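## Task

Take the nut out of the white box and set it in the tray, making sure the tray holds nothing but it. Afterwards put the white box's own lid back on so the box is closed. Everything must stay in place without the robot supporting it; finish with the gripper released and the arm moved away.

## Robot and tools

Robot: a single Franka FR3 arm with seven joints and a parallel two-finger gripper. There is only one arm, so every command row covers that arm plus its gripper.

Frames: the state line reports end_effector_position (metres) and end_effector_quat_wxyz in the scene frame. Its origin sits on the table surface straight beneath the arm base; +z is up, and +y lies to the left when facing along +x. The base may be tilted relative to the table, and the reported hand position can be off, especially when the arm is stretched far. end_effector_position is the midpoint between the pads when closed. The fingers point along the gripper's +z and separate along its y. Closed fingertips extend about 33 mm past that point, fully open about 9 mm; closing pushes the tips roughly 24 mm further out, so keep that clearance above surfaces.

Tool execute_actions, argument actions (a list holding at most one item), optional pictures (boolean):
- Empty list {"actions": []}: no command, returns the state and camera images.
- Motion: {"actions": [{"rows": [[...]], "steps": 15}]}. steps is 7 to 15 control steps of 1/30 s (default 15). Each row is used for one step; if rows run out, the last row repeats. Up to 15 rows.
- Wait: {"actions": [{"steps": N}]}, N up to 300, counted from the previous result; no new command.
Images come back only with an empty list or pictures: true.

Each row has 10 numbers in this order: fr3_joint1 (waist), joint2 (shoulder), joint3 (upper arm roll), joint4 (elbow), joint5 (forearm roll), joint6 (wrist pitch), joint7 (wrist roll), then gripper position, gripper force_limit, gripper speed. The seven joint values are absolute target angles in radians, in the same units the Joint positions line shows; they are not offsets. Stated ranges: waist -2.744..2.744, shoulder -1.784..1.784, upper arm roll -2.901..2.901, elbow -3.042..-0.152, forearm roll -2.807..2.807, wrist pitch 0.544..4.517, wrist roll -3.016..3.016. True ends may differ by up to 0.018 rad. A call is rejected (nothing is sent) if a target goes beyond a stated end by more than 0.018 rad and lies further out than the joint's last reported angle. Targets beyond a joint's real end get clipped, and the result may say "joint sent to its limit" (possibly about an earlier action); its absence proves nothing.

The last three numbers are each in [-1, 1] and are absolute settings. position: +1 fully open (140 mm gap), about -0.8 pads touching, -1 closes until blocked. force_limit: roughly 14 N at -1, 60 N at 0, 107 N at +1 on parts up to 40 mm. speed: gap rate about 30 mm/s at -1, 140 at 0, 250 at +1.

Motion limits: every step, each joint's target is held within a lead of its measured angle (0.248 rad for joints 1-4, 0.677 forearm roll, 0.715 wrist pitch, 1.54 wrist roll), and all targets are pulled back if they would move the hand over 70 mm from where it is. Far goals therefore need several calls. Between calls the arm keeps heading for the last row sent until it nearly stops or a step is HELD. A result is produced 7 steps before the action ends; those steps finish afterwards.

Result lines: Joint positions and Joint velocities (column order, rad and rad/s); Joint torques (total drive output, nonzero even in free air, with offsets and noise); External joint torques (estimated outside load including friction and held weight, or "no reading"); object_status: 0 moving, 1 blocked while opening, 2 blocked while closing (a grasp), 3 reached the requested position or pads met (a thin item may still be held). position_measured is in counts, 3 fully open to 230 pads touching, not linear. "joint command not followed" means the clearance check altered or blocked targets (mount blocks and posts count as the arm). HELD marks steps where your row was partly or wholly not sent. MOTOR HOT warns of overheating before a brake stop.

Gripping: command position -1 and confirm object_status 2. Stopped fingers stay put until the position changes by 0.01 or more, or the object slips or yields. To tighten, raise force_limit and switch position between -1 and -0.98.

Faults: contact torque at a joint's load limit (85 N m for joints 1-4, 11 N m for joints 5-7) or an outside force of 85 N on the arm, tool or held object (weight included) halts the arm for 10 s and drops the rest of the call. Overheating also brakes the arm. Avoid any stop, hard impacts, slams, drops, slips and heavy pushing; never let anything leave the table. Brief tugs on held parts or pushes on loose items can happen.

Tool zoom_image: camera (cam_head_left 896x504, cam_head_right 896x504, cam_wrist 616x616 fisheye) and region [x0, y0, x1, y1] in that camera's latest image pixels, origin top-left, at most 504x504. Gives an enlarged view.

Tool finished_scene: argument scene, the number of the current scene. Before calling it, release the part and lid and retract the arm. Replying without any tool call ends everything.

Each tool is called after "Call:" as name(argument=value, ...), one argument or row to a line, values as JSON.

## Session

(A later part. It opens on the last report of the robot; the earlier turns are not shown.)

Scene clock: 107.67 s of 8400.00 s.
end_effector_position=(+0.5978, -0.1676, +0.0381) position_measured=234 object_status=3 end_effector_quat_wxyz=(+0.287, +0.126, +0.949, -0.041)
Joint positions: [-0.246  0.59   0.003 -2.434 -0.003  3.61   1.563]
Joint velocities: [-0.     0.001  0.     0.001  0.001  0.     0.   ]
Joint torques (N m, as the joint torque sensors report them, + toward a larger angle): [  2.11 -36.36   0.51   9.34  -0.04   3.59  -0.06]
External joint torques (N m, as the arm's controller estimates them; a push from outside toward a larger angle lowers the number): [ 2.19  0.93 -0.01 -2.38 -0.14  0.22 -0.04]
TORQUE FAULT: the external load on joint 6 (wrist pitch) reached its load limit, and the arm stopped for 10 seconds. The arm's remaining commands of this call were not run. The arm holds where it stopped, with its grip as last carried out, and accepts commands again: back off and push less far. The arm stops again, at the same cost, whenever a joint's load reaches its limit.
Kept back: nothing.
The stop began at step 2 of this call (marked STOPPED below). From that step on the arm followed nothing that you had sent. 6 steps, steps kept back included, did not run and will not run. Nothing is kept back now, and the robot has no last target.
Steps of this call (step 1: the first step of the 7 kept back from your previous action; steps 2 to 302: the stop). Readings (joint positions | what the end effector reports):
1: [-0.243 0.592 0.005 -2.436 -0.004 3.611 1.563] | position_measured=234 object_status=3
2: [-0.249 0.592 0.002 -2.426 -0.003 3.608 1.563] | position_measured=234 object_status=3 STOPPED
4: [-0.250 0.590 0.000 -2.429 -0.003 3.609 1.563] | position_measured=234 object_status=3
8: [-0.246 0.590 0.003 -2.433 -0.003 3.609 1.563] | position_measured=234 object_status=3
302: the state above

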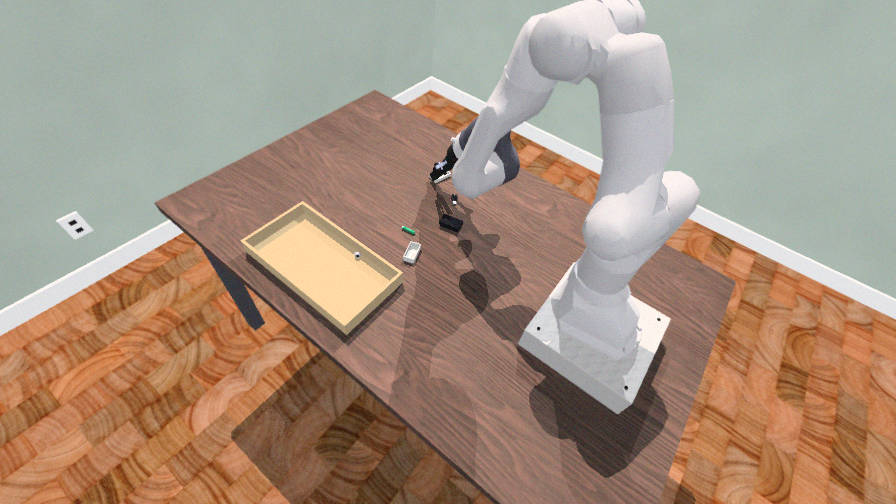

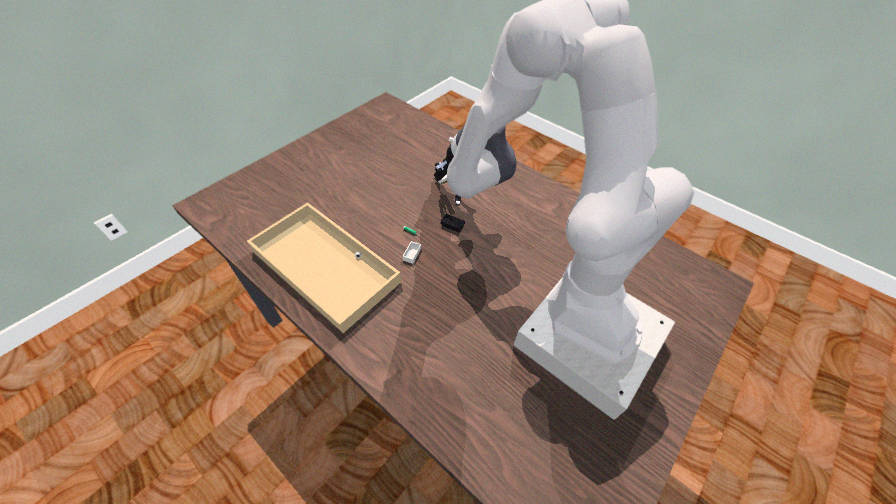

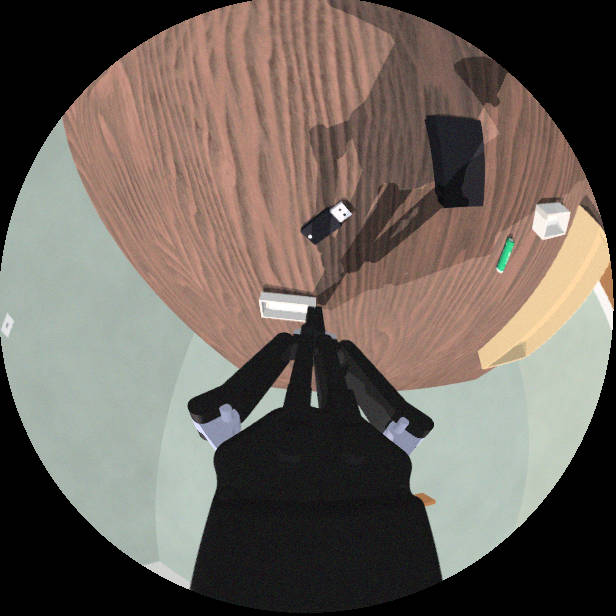

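Call:
execute_actions(
  actions=[
    {"rows":[[-0.25,0.4,0,-2.43,0,3.6,1.56,-0.98,0.3,-0.3],[-0.27,0.2,0,-2.4,0,3.5,1.56,-0.98,0.3,-0.3],[-0.3,0.0,0,-2.3,0,3.3,1.56,-0.98,0.3,-0.3],[-0.3,0.0,0,-2.1,0,2.9,1.56,-0.98,0.3,-0.3],[-0.3,0.0,0,-1.9,0,2.4,1.56,-0.98,0.3,-0.3]],"steps":15},
  ],
)

Call:
execute_actions(
  actions=[
    {"rows":[[-0.3,0.05,0,-1.8,0,2.0,1.56,-0.98,0.3,-0.3],[-0.3,0.1,0,-1.7,0,1.7,1.56,-0.98,0.3,-0.3],[-0.3,0.2,0,-1.6,0,1.4,1.56,-0.98,0.3,-0.3],[-0.3,0.3,0,-1.5,0,1.17,1.56,-0.98,0.3,-0.3],[-0.3,0.4,0,-1.42,0,1.17,1.56,-0.98,0.3,-0.3]],"steps":15},
  ],
)

Call:
execute_actions(
  actions=[
    {"steps":40},
  ],
  pictures=true,
)

Scene clock: 108.57 s of 8400.00 s.
end_effector_position=(+0.6900, -0.2187, +0.2020) position_measured=234 object_status=3 end_effector_quat_wxyz=(+0.322, +0.140, +0.935, -0.052)
Joint positions: [-0.278  0.344  0.003 -2.235 -0.003  3.243  1.563]
Joint velocities: [-0.121 -1.169 -0.024  1.202  0.001 -1.849 -0.   ]
Joint torques (N m, as the joint torque sensors report them, + toward a larger angle): [  1.21 -34.66   0.45  12.68   0.97   2.77  -0.17]
External joint torques (N m, as the arm's controller estimates them; a push from outside toward a larger angle lowers the number): [-0.31 -0.4  -1.2   0.26  0.72 -0.5  -0.15]
Steps of this call (steps 1 to 19: nothing new was sent; steps 20 to 27: the first 8 steps of this action). Readings (joint positions | what the end effector reports):
20: [-0.246 0.580 0.003 -2.438 -0.003 3.606 1.563] | position_measured=234 object_status=3
21: [-0.246 0.555 0.003 -2.439 -0.003 3.597 1.563] | position_measured=234 object_status=3
23: [-0.255 0.499 0.005 -2.400 -0.003 3.520 1.563] | position_measured=234 object_status=3
27: the state above

Scene clock: 109.07 s of 8400.00 s.
end_effector_position=(+0.7183, -0.2435, +0.4507) position_measured=234 object_status=3 end_effector_quat_wxyz=(+0.259, +0.152, +0.953, -0.046)
Joint positions: [-0.295  0.156  0.001 -1.7   -0.003  2.387  1.563]
Joint velocities: [-0.001  0.697  0.001  0.715 -0.    -1.124  0.001]
Joint torques (N m, as the joint torque sensors report them, + toward a larger angle): [ -0.97 -36.53  -0.71  22.3    1.16   2.31  -0.13]
External joint torques (N m, as the arm's controller estimates them; a push from outside toward a larger angle lowers the number): [-0.98  2.47 -0.87  0.36  0.4  -0.53 -0.12]
Steps of this call (steps 1 to 7: the last 7 steps of your previous action; steps 8 to 15: the first 8 steps of this action). Readings (joint positions | what the end effector reports):
8: [-0.294 0.063 0.001 -1.939 -0.003 2.722 1.563] | position_measured=234 object_status=3
9: [-0.295 0.057 0.001 -1.886 -0.003 2.640 1.563] | position_measured=234 object_status=3
11: [-0.295 0.072 0.001 -1.806 -0.003 2.542 1.563] | position_measured=234 object_status=3
15: the state above

Scene clock: 110.40 s of 8400.00 s.
end_effector_position=(+0.4457, -0.1529, +0.3456) position_measured=234 object_status=3 end_effector_quat_wxyz=(-0.309, +0.153, +0.937, +0.050)
Joint positions: [-0.297  0.399  0.001 -1.422 -0.003  1.182  1.563]
Joint velocities: [-0.     0.    -0.001  0.002 -0.001 -0.058  0.001]
Joint torques (N m, as the joint torque sensors report them, + toward a larger angle): [ -0.57 -41.9   -0.48  22.52   1.54   0.12  -0.23]
External joint torques (N m, as the arm's controller estimates them; a push from outside toward a larger angle lowers the number): [-0.32  0.92 -0.66  0.11  0.78 -0.38 -0.25]
Kept back: nothing.
Steps of this call (steps 1 to 7: the last 7 steps of your previous action; steps 8 to 40: the robot went on to your last target). Readings (joint positions | what the end effector reports):
1: [-0.295 0.180 0.001 -1.675 -0.003 2.347 1.563] | position_measured=234 object_status=3
2: [-0.295 0.204 0.001 -1.649 -0.003 2.304 1.563] | position_measured=234 object_status=3
4: [-0.295 0.248 0.001 -1.601 -0.003 2.215 1.563] | position_measured=234 object_status=3
8: [-0.295 0.308 0.001 -1.537 -0.003 2.043 1.563] | position_measured=234 object_status=3
40: the state above

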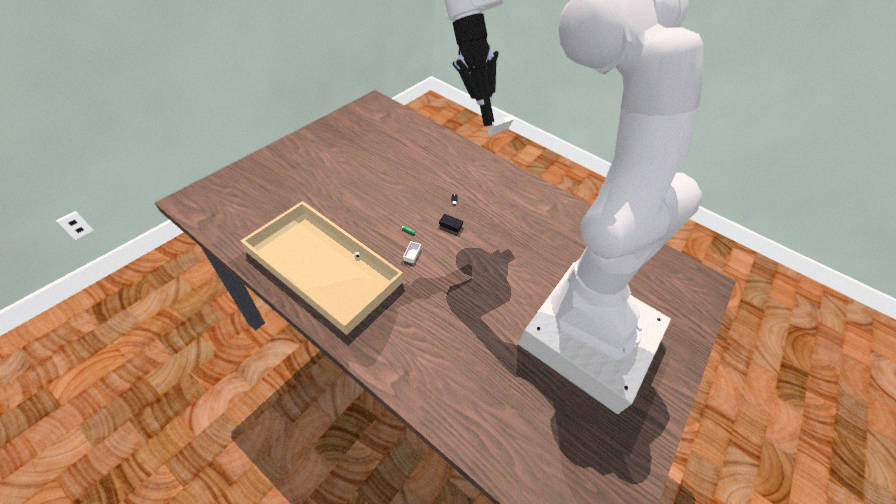

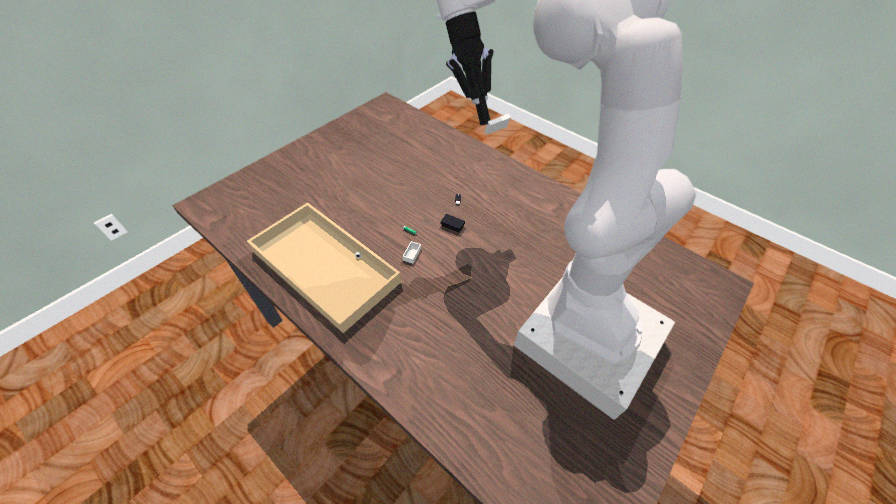

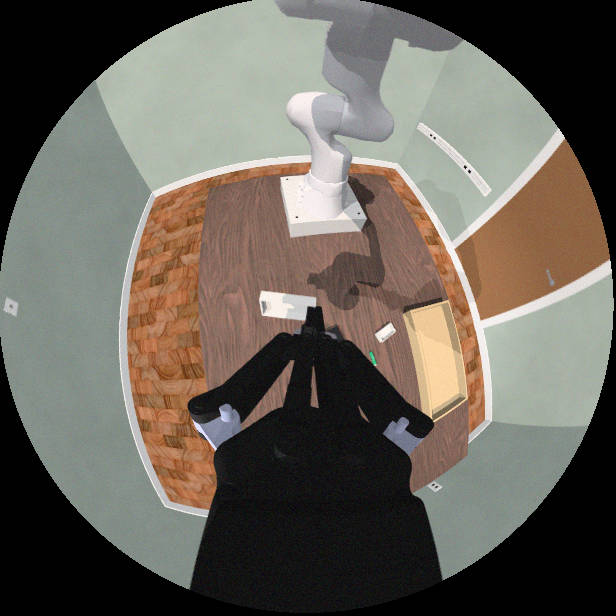

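Call:
execute_actions(
  actions=[
    {"rows":[[-0.33,0.5,0,-1.42,0,1.17,1.56,-0.98,0.3,-0.3],[-0.33,0.6,0,-1.42,0,1.17,1.56,-0.98,0.3,-0.3],[-0.33,0.7,0,-1.42,0,1.17,1.56,-0.98,0.3,-0.3],[-0.33,0.8,0,-1.42,0,1.17,1.56,-0.98,0.3,-0.3],[-0.33,0.9,0,-1.42,0,1.17,1.56,-0.98,0.3,-0.3],[-0.33,1.0,0,-1.42,0,1.17,1.56,-0.98,0.3,-0.3],[-0.33,1.07,0,-1.42,0,1.17,1.56,-0.98,0.3,-0.3]],"steps":15},
  ],
)

Call:
execute_actions(
  actions=[
    {"steps":20},
  ],
  pictures=true,
)

Scene clock: 111.27 s of 8400.00 s.
end_effector_position=(+0.4119, -0.1526, +0.2240) position_measured=234 object_status=3 end_effector_quat_wxyz=(-0.431, +0.155, +0.885, +0.077)
Joint positions: [-0.322  0.674  0.001 -1.408 -0.002  1.173  1.563]
Joint velocities: [-0.037  1.292 -0.005 -0.048  0.     0.009 -0.001]
Joint torques (N m, as the joint torque sensors report them, + toward a larger angle): [  0.32 -52.32   0.18  18.36   0.9   -0.89  -0.16]
External joint torques (N m, as the arm's controller estimates them; a push from outside toward a larger angle lowers the number): [-0.56  1.51 -1.1  -2.16  0.16  0.13 -0.18]
Steps of this call (steps 1 to 18: the robot went on to your last target; steps 19 to 26: the first 8 steps of this action). Readings (joint positions | what the end effector reports):
19: [-0.301 0.408 0.003 -1.415 -0.002 1.172 1.563] | position_measured=234 object_status=3
20: [-0.306 0.432 0.004 -1.407 -0.002 1.172 1.563] | position_measured=234 object_status=3
22: [-0.314 0.505 0.002 -1.404 -0.002 1.173 1.563] | position_measured=234 object_status=3
26: the state above

Scene clock: 111.93 s of 8400.00 s.
end_effector_position=(+0.3071, -0.1159, +0.0685) position_measured=234 object_status=3 end_effector_quat_wxyz=(-0.602, +0.139, +0.779, +0.111)
Joint positions: [-0.327  1.07   0.001 -1.421 -0.002  1.172  1.563]
Joint velocities: [ 0.    -0.01  -0.     0.007  0.    -0.    -0.002]
Joint torques (N m, as the joint torque sensors report them, + toward a larger angle): [ -1.01 -49.67   0.47  14.83   0.99  -2.06  -0.19]
External joint torques (N m, as the arm's controller estimates them; a push from outside toward a larger angle lowers the number): [-1.02 -1.53 -0.36 -0.14  0.51 -0.27 -0.22]
Kept back: nothing.
Steps of this call (steps 1 to 7: the last 7 steps of your previous action; steps 8 to 20: the robot went on to your last target). Readings (joint positions | what the end effector reports):
1: [-0.323 0.718 0.001 -1.409 -0.002 1.173 1.563] | position_measured=234 object_status=3
2: [-0.324 0.761 0.001 -1.410 -0.002 1.173 1.563] | position_measured=234 object_status=3
4: [-0.325 0.849 0.001 -1.412 -0.002 1.173 1.563] | position_measured=234 object_status=3
8: [-0.326 1.018 0.001 -1.419 -0.002 1.173 1.563] | position_measured=234 object_status=3
20: the state above

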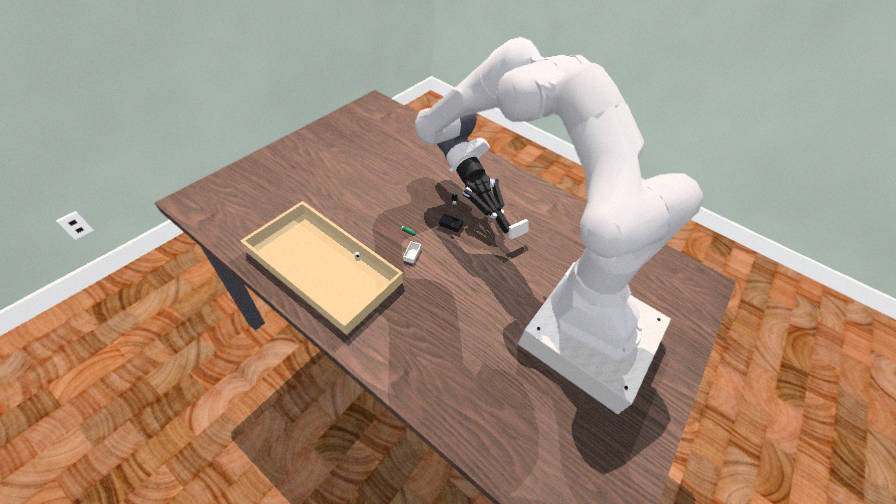

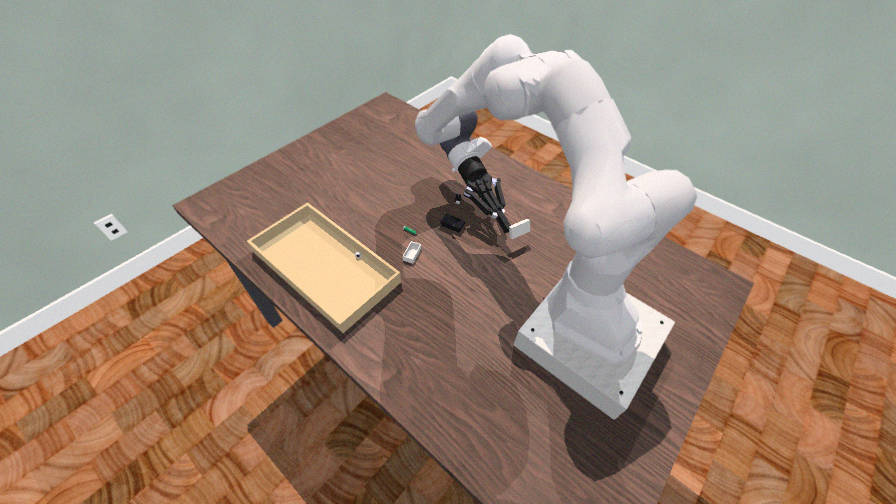

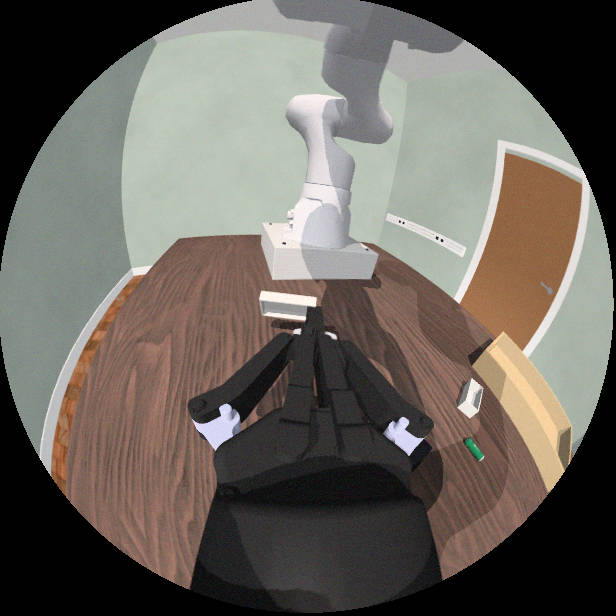

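Call:
execute_actions(
  actions=[
    {"rows":[[-0.33,1.10,0,-1.42,0,1.17,1.56,-0.98,0.3,-0.3],[-0.33,1.13,0,-1.42,0,1.17,1.56,-0.98,0.3,-0.3],[-0.33,1.16,0,-1.42,0,1.17,1.56,-0.98,0.3,-0.3],[-0.33,1.18,0,-1.42,0,1.17,1.56,-0.98,0.3,-0.3],[-0.33,1.18,0,-1.42,0,1.17,1.56,-0.98,0.3,-0.3],[-0.33,1.18,0,-1.42,0,1.17,1.56,-0.98,0.3,-0.3],[-0.33,1.18,0,-1.42,0,1.17,1.56,-0.98,0.3,-0.3],[-0.33,1.18,0,-1.42,0,1.17,1.56,-0.5,0.3,-0.3]],"steps":15},
  ],
)

Call:
execute_actions(
  actions=[
    {"steps":15},
  ],
  pictures=true,
)

Scene clock: 112.73 s of 8400.00 s.
end_effector_position=(+0.2702, -0.1021, +0.0351) position_measured=234 object_status=0 end_effector_quat_wxyz=(+0.644, -0.133, -0.744, -0.119)
Joint positions: [-0.328  1.179  0.001 -1.423 -0.002  1.171  1.563]
Joint velocities: [-0.001  0.228 -0.001 -0.052 -0.    -0.001  0.001]
Joint torques (N m, as the joint torque sensors report them, + toward a larger angle): [ -0.63 -59.11  -0.43  17.02   0.96  -2.28  -0.2 ]
External joint torques (N m, as the arm's controller estimates them; a push from outside toward a larger angle lowers the number): [-0.31  1.83 -1.23 -2.86  0.44 -0.34 -0.23]
Steps of this call (steps 1 to 15: the robot went on to your last target; step 16: nothing new was sent; steps 17 to 24: the first 8 steps of this action). Readings (joint positions | what the end effector reports):
17: [-0.327 1.073 0.001 -1.419 -0.002 1.172 1.563] | position_measured=234 object_status=3
18: [-0.328 1.081 0.001 -1.416 -0.002 1.172 1.563] | position_measured=234 object_status=3
20: [-0.328 1.116 0.001 -1.413 -0.002 1.171 1.563] | position_measured=234 object_status=3
24: the state above

Scene clock: 113.23 s of 8400.00 s.
end_effector_position=(+0.2697, -0.1020, +0.0343) position_measured=192 object_status=3 end_effector_quat_wxyz=(+0.644, -0.133, -0.744, -0.119)
Joint positions: [-0.328  1.181  0.001 -1.422 -0.002  1.171  1.563]
Joint velocities: [ 0.     0.001  0.001 -0.    -0.001  0.    -0.   ]
Joint torques (N m, as the joint torque sensors report them, + toward a larger angle): [ -0.59 -48.95   0.08  14.45   0.94  -2.23  -0.18]
External joint torques (N m, as the arm's controller estimates them; a push from outside toward a larger angle lowers the number): [-0.52 -0.38 -0.76  0.65  0.52 -0.15 -0.21]
Kept back: nothing.
Steps of this call (steps 1 to 7: the last 7 steps of your previous action; steps 8 to 15: the robot went on to your last target). Readings (joint positions | what the end effector reports):
1: [-0.328 1.184 0.001 -1.424 -0.002 1.171 1.563] | position_measured=234 object_status=0
2: [-0.328 1.186 0.001 -1.424 -0.002 1.171 1.563] | position_measured=224 object_status=0
4: [-0.328 1.185 0.001 -1.424 -0.002 1.171 1.563] | position_measured=212 object_status=0
8: [-0.328 1.182 0.001 -1.422 -0.002 1.171 1.563] | position_measured=192 object_status=0
15: the state above
The arm was judged still, so your last target was given up. Only a new action makes it travel on or press farther. Fingers that are still opening or closing keep moving.

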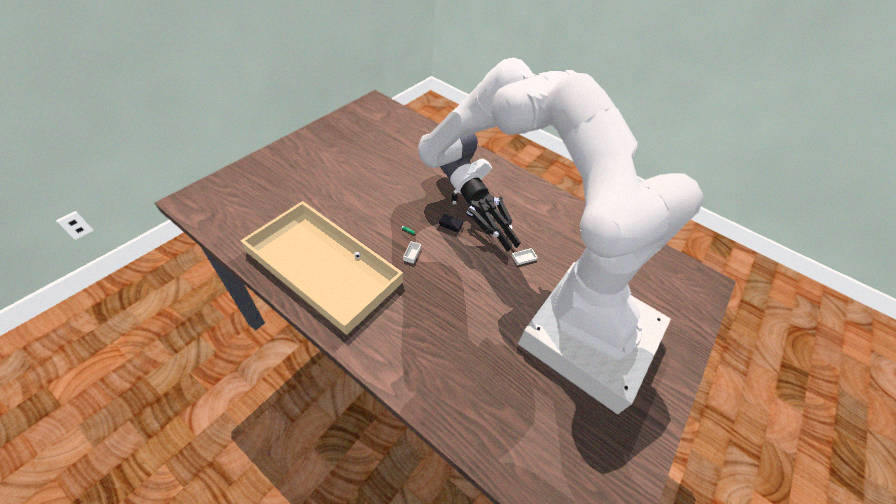

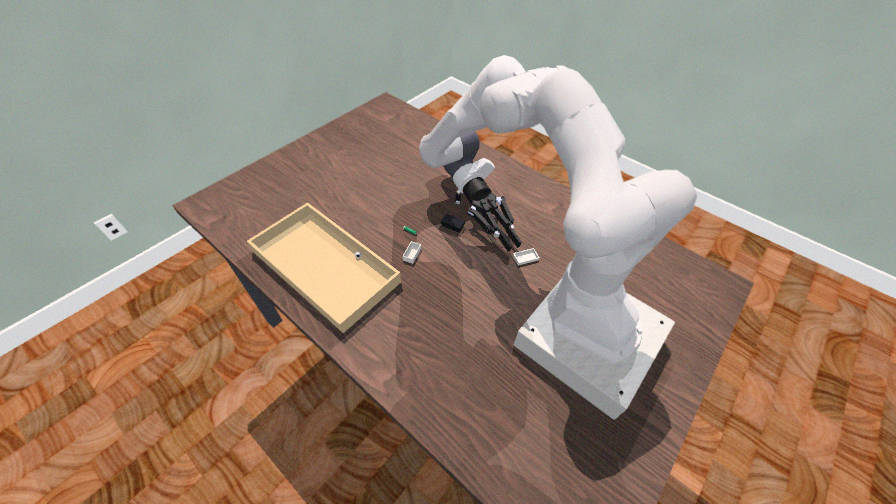

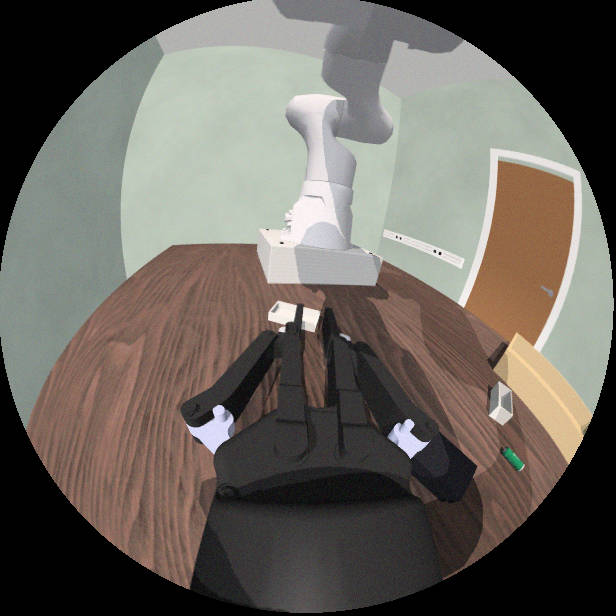

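Call:
execute_actions(
  actions=[
    {"rows":[[-0.33,1.1,0,-1.42,0,1.2,1.56,-0.3,0,0],[-0.35,1.02,0,-1.45,0,1.25,1.56,0,0,0],[-0.4,0.98,0,-1.5,0,1.32,1.56,0.3,0,0],[-0.45,0.98,0,-1.545,0,1.32,1.56,0.5,0,0]],"steps":12},
  ],
)

Call:
execute_actions(
  actions=[
    {"steps":20},
  ],
  pictures=true,
)

Scene clock: 116.13 s of 8400.00 s.
end_effector_position=(+0.2970, -0.1243, +0.0615) position_measured=163 object_status=0 end_effector_quat_wxyz=(-0.583, +0.157, +0.787, +0.127)
Joint positions: [-0.381  1.027  0.012 -1.499  0.001  1.244  1.563]
Joint velocities: [-0.711 -0.959 -0.047 -0.37   0.002  0.445  0.001]
Joint torques (N m, as the joint torque sensors report them, + toward a larger angle): [ -5.55 -29.17  -4.01   4.01   0.39  -1.31  -0.17]
External joint torques (N m, as the arm's controller estimates them; a push from outside toward a larger angle lowers the number): [-1.23 -2.06  0.32 -2.53  0.77  0.36 -0.18]
Steps of this call (steps 1 to 82: nothing new was sent; steps 83 to 87: the first 5 steps of this action). Readings (joint positions | what the end effector reports):
83: [-0.328 1.174 0.001 -1.427 -0.002 1.175 1.563] | position_measured=192 object_status=0
84: [-0.329 1.150 0.002 -1.440 -0.002 1.186 1.563] | position_measured=186 object_status=0
86: [-0.358 1.064 0.012 -1.483 -0.000 1.228 1.563] | position_measured=171 object_status=0
87: the state above

Scene clock: 116.80 s of 8400.00 s.
end_effector_position=(+0.2936, -0.1549, +0.0564) position_measured=66 object_status=3 end_effector_quat_wxyz=(-0.549, +0.195, +0.801, +0.137)
Joint positions: [-0.452  0.98  -0.001 -1.543  0.     1.316  1.563]
Joint velocities: [ 0.002 -0.     0.     0.001  0.001  0.008 -0.   ]
Joint torques (N m, as the joint torque sensors report them, + toward a larger angle): [  1.63 -48.38   0.38  12.66   0.51  -0.95  -0.12]
External joint torques (N m, as the arm's controller estimates them; a push from outside toward a larger angle lowers the number): [ 1.43  0.4  -0.54 -3.13  0.02  0.44 -0.14]
Kept back: nothing.
Steps of this call (steps 1 to 7: the last 7 steps of your previous action; steps 8 to 20: the robot went on to your last target). Readings (joint positions | what the end effector reports):
1: [-0.404 1.001 0.009 -1.509 0.001 1.257 1.563] | position_measured=156 object_status=0
2: [-0.423 0.984 0.004 -1.515 0.001 1.268 1.563] | position_measured=148 object_status=0
4: [-0.448 0.972 -0.005 -1.525 0.000 1.285 1.563] | position_measured=133 object_status=0
8: [-0.457 0.977 -0.006 -1.539 0.000 1.303 1.563] | position_measured=103 object_status=0
20: the state above

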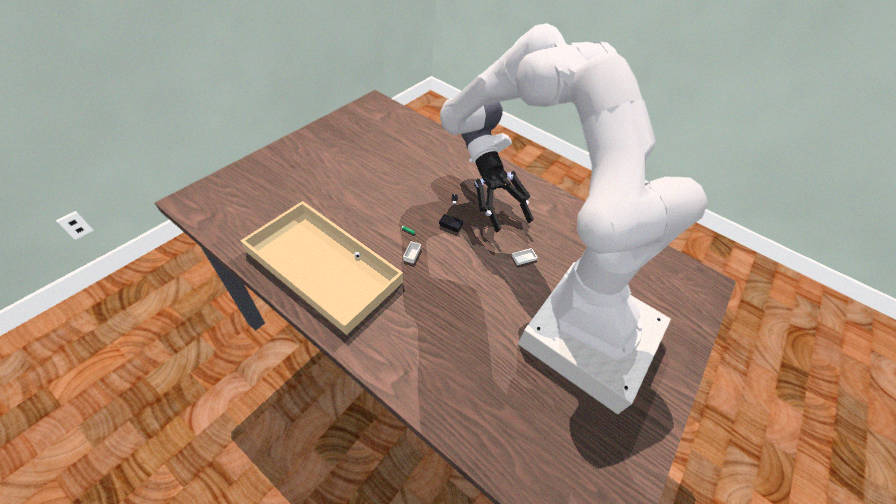

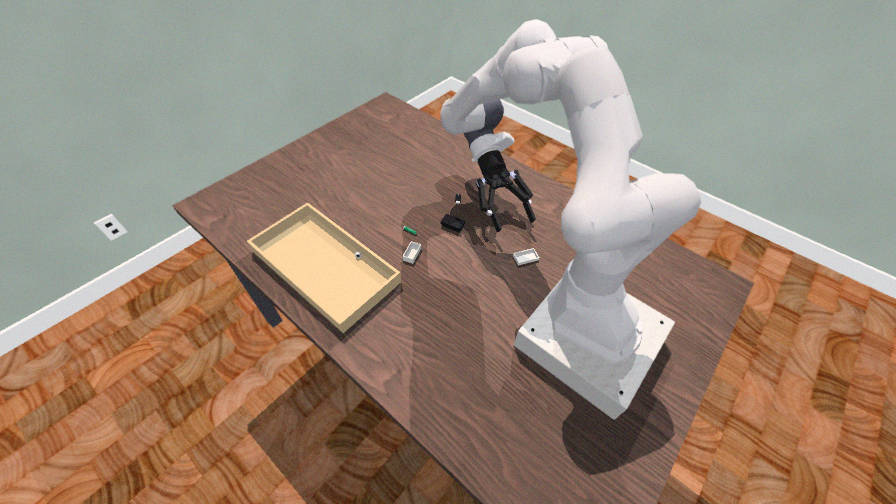

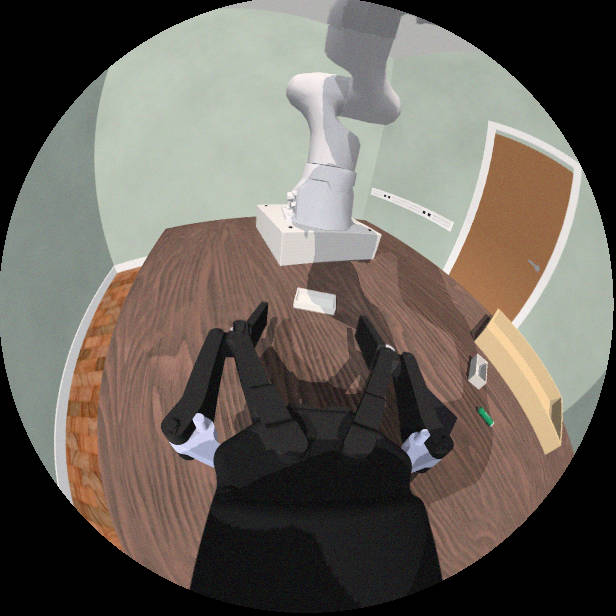

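Call:
execute_actions(
  actions=[
    {"rows":[[-0.45,0.99,0,-1.57,0,1.35,1.56,0.4,0,0],[-0.45,1.0,0,-1.59,0,1.37,1.56,0.4,0,0],[-0.45,1.015,0,-1.59,0,1.37,1.56,0.4,0,0],[-0.45,1.027,0,-1.59,0,1.37,1.56,0.4,0,0]],"steps":12},
  ],
)

Call:
execute_actions(
  actions=[
    {"steps":12},
  ],
)

Call:
execute_actions(
  actions=[
    {"rows":[[-0.45,1.012,0,-1.625,0,1.40,1.56,0.4,0,0],[-0.45,0.998,0,-1.66,0,1.42,1.56,0.4,0,0],[-0.45,0.984,0,-1.695,0,1.44,1.56,0.4,0,0],[-0.45,0.97,0,-1.73,0,1.46,1.56,0.4,0,0],[-0.45,0.956,0,-1.765,0,1.48,1.56,0.4,0,0],[-0.45,0.942,0,-1.8,0,1.5,1.56,0.4,0,0],[-0.45,0.925,0,-1.837,0,1.512,1.56,0.4,0,0]],"steps":14},
  ],
)

Call:
execute_actions(
  actions=[
    {"steps":15},
  ],
  pictures=true,
)

Scene clock: 117.80 s of 8400.00 s.
end_effector_position=(+0.2768, -0.1461, +0.0393) position_measured=78 object_status=0 end_effector_quat_wxyz=(-0.561, +0.194, +0.793, +0.140)
Joint positions: [-0.452  1.005 -0.001 -1.577  0.     1.347  1.563]
Joint velocities: [ 0.     0.317  0.001 -0.168  0.     0.122 -0.   ]
Joint torques (N m, as the joint torque sensors report them, + toward a larger angle): [  1.94 -50.22   0.2   15.49   0.56  -0.91  -0.19]
External joint torques (N m, as the arm's controller estimates them; a push from outside toward a larger angle lowers the number): [ 1.99  1.44 -0.54 -1.02  0.12  0.56 -0.22]
Steps of this call (steps 1 to 15: the robot went on to your last target; steps 16 to 25: nothing new was sent; steps 26 to 30: the first 5 steps of this action). Readings (joint positions | what the end effector reports):
26: [-0.452 0.979 -0.001 -1.547 0.000 1.322 1.563] | position_measured=66 object_status=0
27: [-0.452 0.980 -0.001 -1.556 0.000 1.330 1.563] | position_measured=72 object_status=0
29: [-0.452 0.995 -0.001 -1.571 0.000 1.343 1.563] | position_measured=78 object_status=0
30: the state above

Scene clock: 118.20 s of 8400.00 s.
end_effector_position=(+0.2665, -0.1407, +0.0273) position_measured=78 object_status=3 end_effector_quat_wxyz=(-0.568, +0.192, +0.788, +0.142)
Joint positions: [-0.452  1.029 -0.001 -1.591  0.     1.365  1.563]
Joint velocities: [ 0.001 -0.003 -0.001 -0.001  0.     0.013 -0.001]
Joint torques (N m, as the joint torque sensors report them, + toward a larger angle): [  1.2  -48.45   0.69  14.21   0.43  -1.15  -0.14]
External joint torques (N m, as the arm's controller estimates them; a push from outside toward a larger angle lowers the number): [ 1.34 -0.92  0.02  0.16  0.03  0.39 -0.17]
Kept back: nothing.
Steps of this call (steps 1 to 7: the last 7 steps of your previous action; steps 8 to 12: the robot went on to your last target). Readings (joint positions | what the end effector reports):
1: [-0.452 1.015 -0.001 -1.582 0.000 1.351 1.563] | position_measured=78 object_status=0
2: [-0.452 1.022 -0.001 -1.586 0.000 1.353 1.563] | position_measured=78 object_status=0
4: [-0.452 1.030 -0.001 -1.590 0.000 1.358 1.563] | position_measured=78 object_status=0
8: [-0.452 1.029 -0.001 -1.591 0.000 1.363 1.563] | position_measured=78 object_status=0
12: the state above

Scene clock: 118.43 s of 8400.00 s.
end_effector_position=(+0.2310, -0.1220, +0.0304) position_measured=78 object_status=3 end_effector_quat_wxyz=(-0.575, +0.191, +0.782, +0.144)
Joint positions: [-0.452  0.957 -0.001 -1.759  0.     1.444  1.563]
Joint velocities: [ 0.002 -0.393  0.001 -0.995 -0.001  0.369  0.001]
Joint torques (N m, as the joint torque sensors report them, + toward a larger angle): [  1.63 -43.76   0.2   13.48   0.41  -0.37  -0.19]
External joint torques (N m, as the arm's controller estimates them; a push from outside toward a larger angle lowers the number): [ 1.51  0.35 -0.67 -2.27  0.08  0.54 -0.22]
Steps of this call (steps 1 to 7: the first 7 steps of this action). Readings (joint positions | what the end effector reports):
1: [-0.452 1.025 -0.001 -1.598 0.000 1.371 1.563] | position_measured=78 object_status=3
2: [-0.452 1.017 -0.001 -1.614 0.000 1.379 1.563] | position_measured=78 object_status=3
4: [-0.452 0.995 -0.001 -1.664 0.000 1.402 1.563] | position_measured=78 object_status=3
7: the state above

Scene clock: 118.93 s of 8400.00 s.
end_effector_position=(+0.2175, -0.1149, +0.0246) position_measured=78 object_status=3 end_effector_quat_wxyz=(-0.569, +0.192, +0.787, +0.142)
Joint positions: [-0.452  0.927 -0.001 -1.835  0.     1.506  1.563]
Joint velocities: [ 0.     0.    -0.001 -0.003  0.     0.022  0.   ]
Joint torques (N m, as the joint torque sensors report them, + toward a larger angle): [  1.6  -44.34   1.2    9.7    0.33  -1.2   -0.19]
External joint torques (N m, as the arm's controller estimates them; a push from outside toward a larger angle lowers the number): [ 1.76 -0.42  0.6  -2.07  0.04  0.36 -0.22]
Kept back: nothing.
Steps of this call (steps 1 to 7: the last 7 steps of your previous action; steps 8 to 15: the robot went on to your last target). Readings (joint positions | what the end effector reports):
1: [-0.452 0.947 -0.001 -1.786 0.000 1.454 1.563] | position_measured=78 object_status=3
2: [-0.452 0.941 -0.001 -1.804 0.000 1.463 1.563] | position_measured=78 object_status=3
4: [-0.452 0.934 -0.001 -1.823 0.000 1.478 1.563] | position_measured=78 object_status=3
8: [-0.452 0.929 -0.001 -1.833 0.000 1.495 1.563] | position_measured=78 object_status=3
15: the state above

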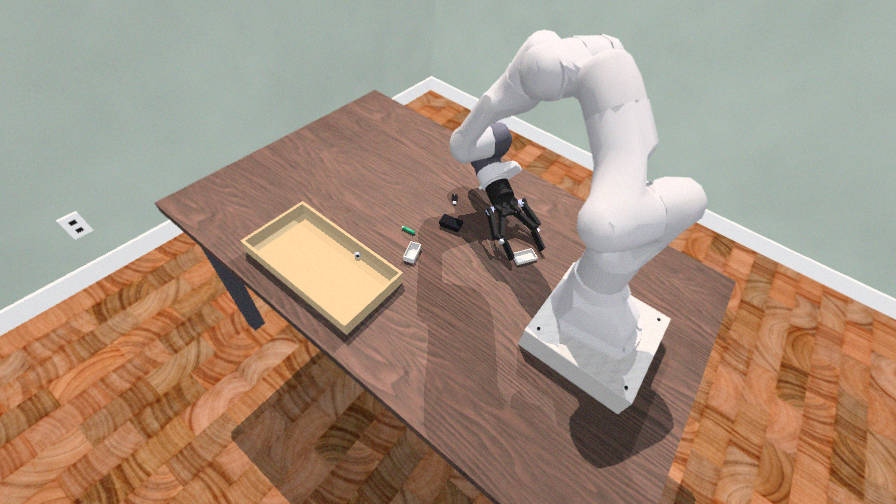

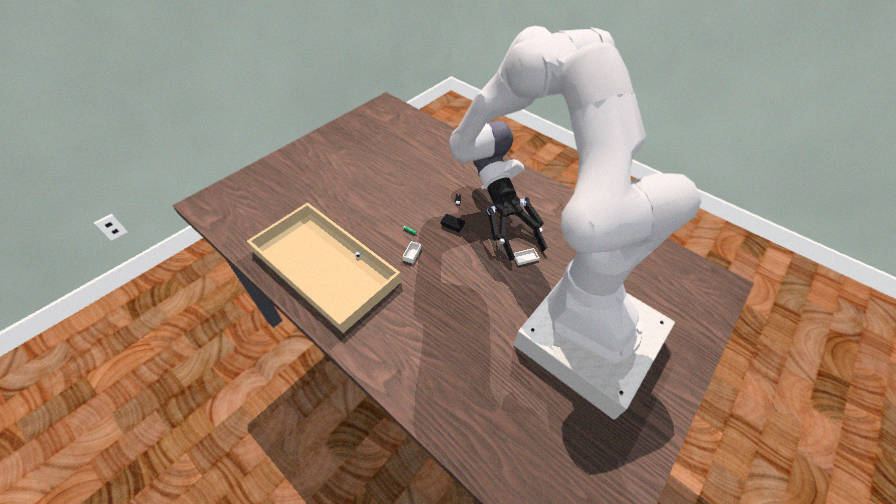

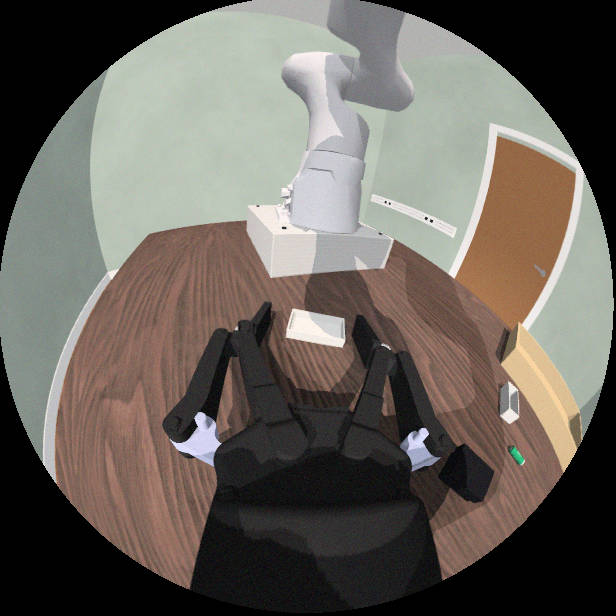

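Call:
execute_actions(
  actions=[
    {"rows":[[-0.45,0.91,0,-1.87,0,1.535,1.56,0.4,0,0],[-0.45,0.892,0,-1.904,0,1.555,1.56,0.4,0,0],[-0.45,0.892,0,-1.904,0,1.555,1.56,0.4,0,0],[-0.45,0.892,0,-1.904,0,1.555,1.56,0.4,0,0],[-0.45,0.892,0,-1.904,0,1.555,1.56,0.4,0,0],[-0.45,0.892,0,-1.904,0,1.555,1.56,0.4,0,0],[-0.45,0.892,0,-1.904,0,1.555,1.56,0.4,0,0],[-0.45,0.892,0,-1.904,0,1.555,1.56,-1,0,-0.3]],"steps":15},
  ],
)

Call:
execute_actions(
  actions=[
    {"steps":20},
  ],
  pictures=true,
)

Scene clock: 119.60 s of 8400.00 s.
end_effector_position=(+0.2047, -0.1081, +0.0261) position_measured=78 object_status=0 end_effector_quat_wxyz=(-0.568, +0.192, +0.788, +0.142)
Joint positions: [-0.452  0.896 -0.001 -1.899  0.     1.542  1.563]
Joint velocities: [ 0.    -0.022 -0.    -0.042  0.001  0.062 -0.002]
Joint torques (N m, as the joint torque sensors report them, + toward a larger angle): [  1.8  -43.52   0.62   8.93   0.3   -1.09  -0.22]
External joint torques (N m, as the arm's controller estimates them; a push from outside toward a larger angle lowers the number): [ 1.83 -0.58 -0.08 -2.57  0.01  0.4  -0.24]
Steps of this call (steps 1 to 12: the robot went on to your last target; steps 13 to 20: the first 8 steps of this action). Readings (joint positions | what the end effector reports):
13: [-0.452 0.923 -0.001 -1.842 0.000 1.514 1.563] | position_measured=78 object_status=3
14: [-0.452 0.915 -0.001 -1.858 0.000 1.521 1.563] | position_measured=78 object_status=3
16: [-0.452 0.902 -0.001 -1.884 0.000 1.530 1.563] | position_measured=78 object_status=3
20: the state above

Scene clock: 120.27 s of 8400.00 s.
end_effector_position=(+0.2056, -0.1086, +0.0245) position_measured=136 object_status=2 end_effector_quat_wxyz=(-0.564, +0.193, +0.790, +0.141)
Joint positions: [-0.452  0.893 -0.001 -1.902  0.     1.551  1.563]
Joint velocities: [ 0.     0.     0.     0.     0.001 -0.001  0.   ]
Joint torques (N m, as the joint torque sensors report them, + toward a larger angle): [  1.49 -43.7    1.     9.17   0.18  -0.84  -0.12]
External joint torques (N m, as the arm's controller estimates them; a push from outside toward a larger angle lowers the number): [ 1.5  -0.85  0.28 -2.04 -0.1   0.68 -0.14]
Kept back: nothing.
Steps of this call (steps 1 to 7: the last 7 steps of your previous action; steps 8 to 15: the robot went on to your last target; steps 16 to 20: nothing new was sent). Readings (joint positions | what the end effector reports):
1: [-0.452 0.895 -0.001 -1.900 0.000 1.544 1.563] | position_measured=82 object_status=0
2: [-0.452 0.895 -0.001 -1.901 0.000 1.545 1.563] | position_measured=88 object_status=0
4: [-0.452 0.894 -0.001 -1.901 0.000 1.548 1.563] | position_measured=100 object_status=0
8: [-0.452 0.894 -0.001 -1.902 0.000 1.550 1.563] | position_measured=123 object_status=0
20: the state above
The arm was judged still, so your last target was given up. Only a new action makes it travel on or press farther. Fingers that are still opening or closing keep moving.

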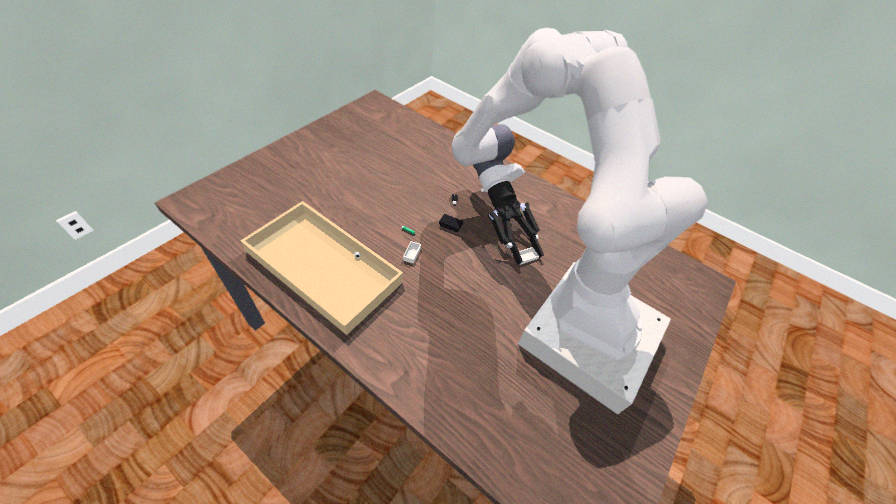

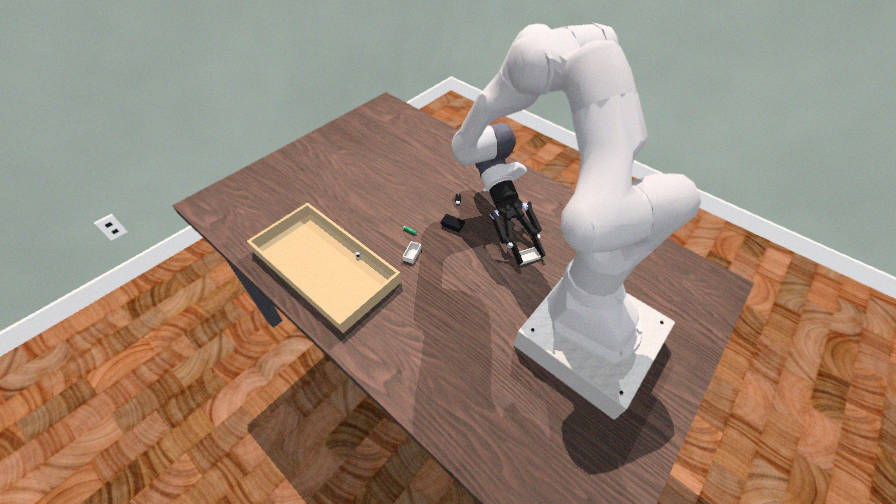

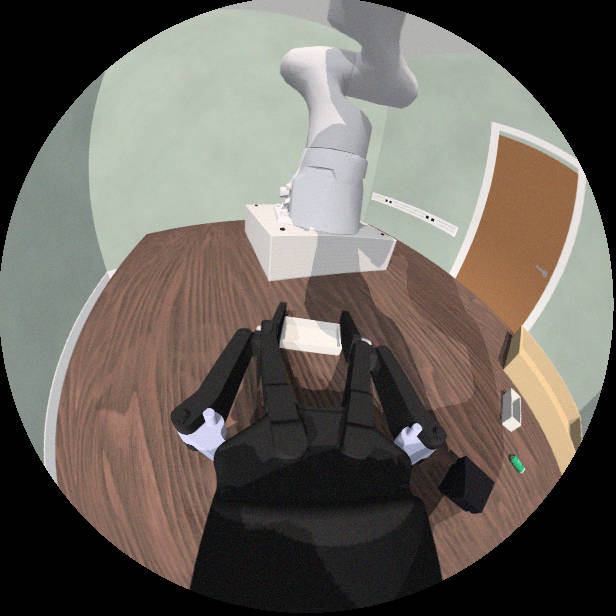

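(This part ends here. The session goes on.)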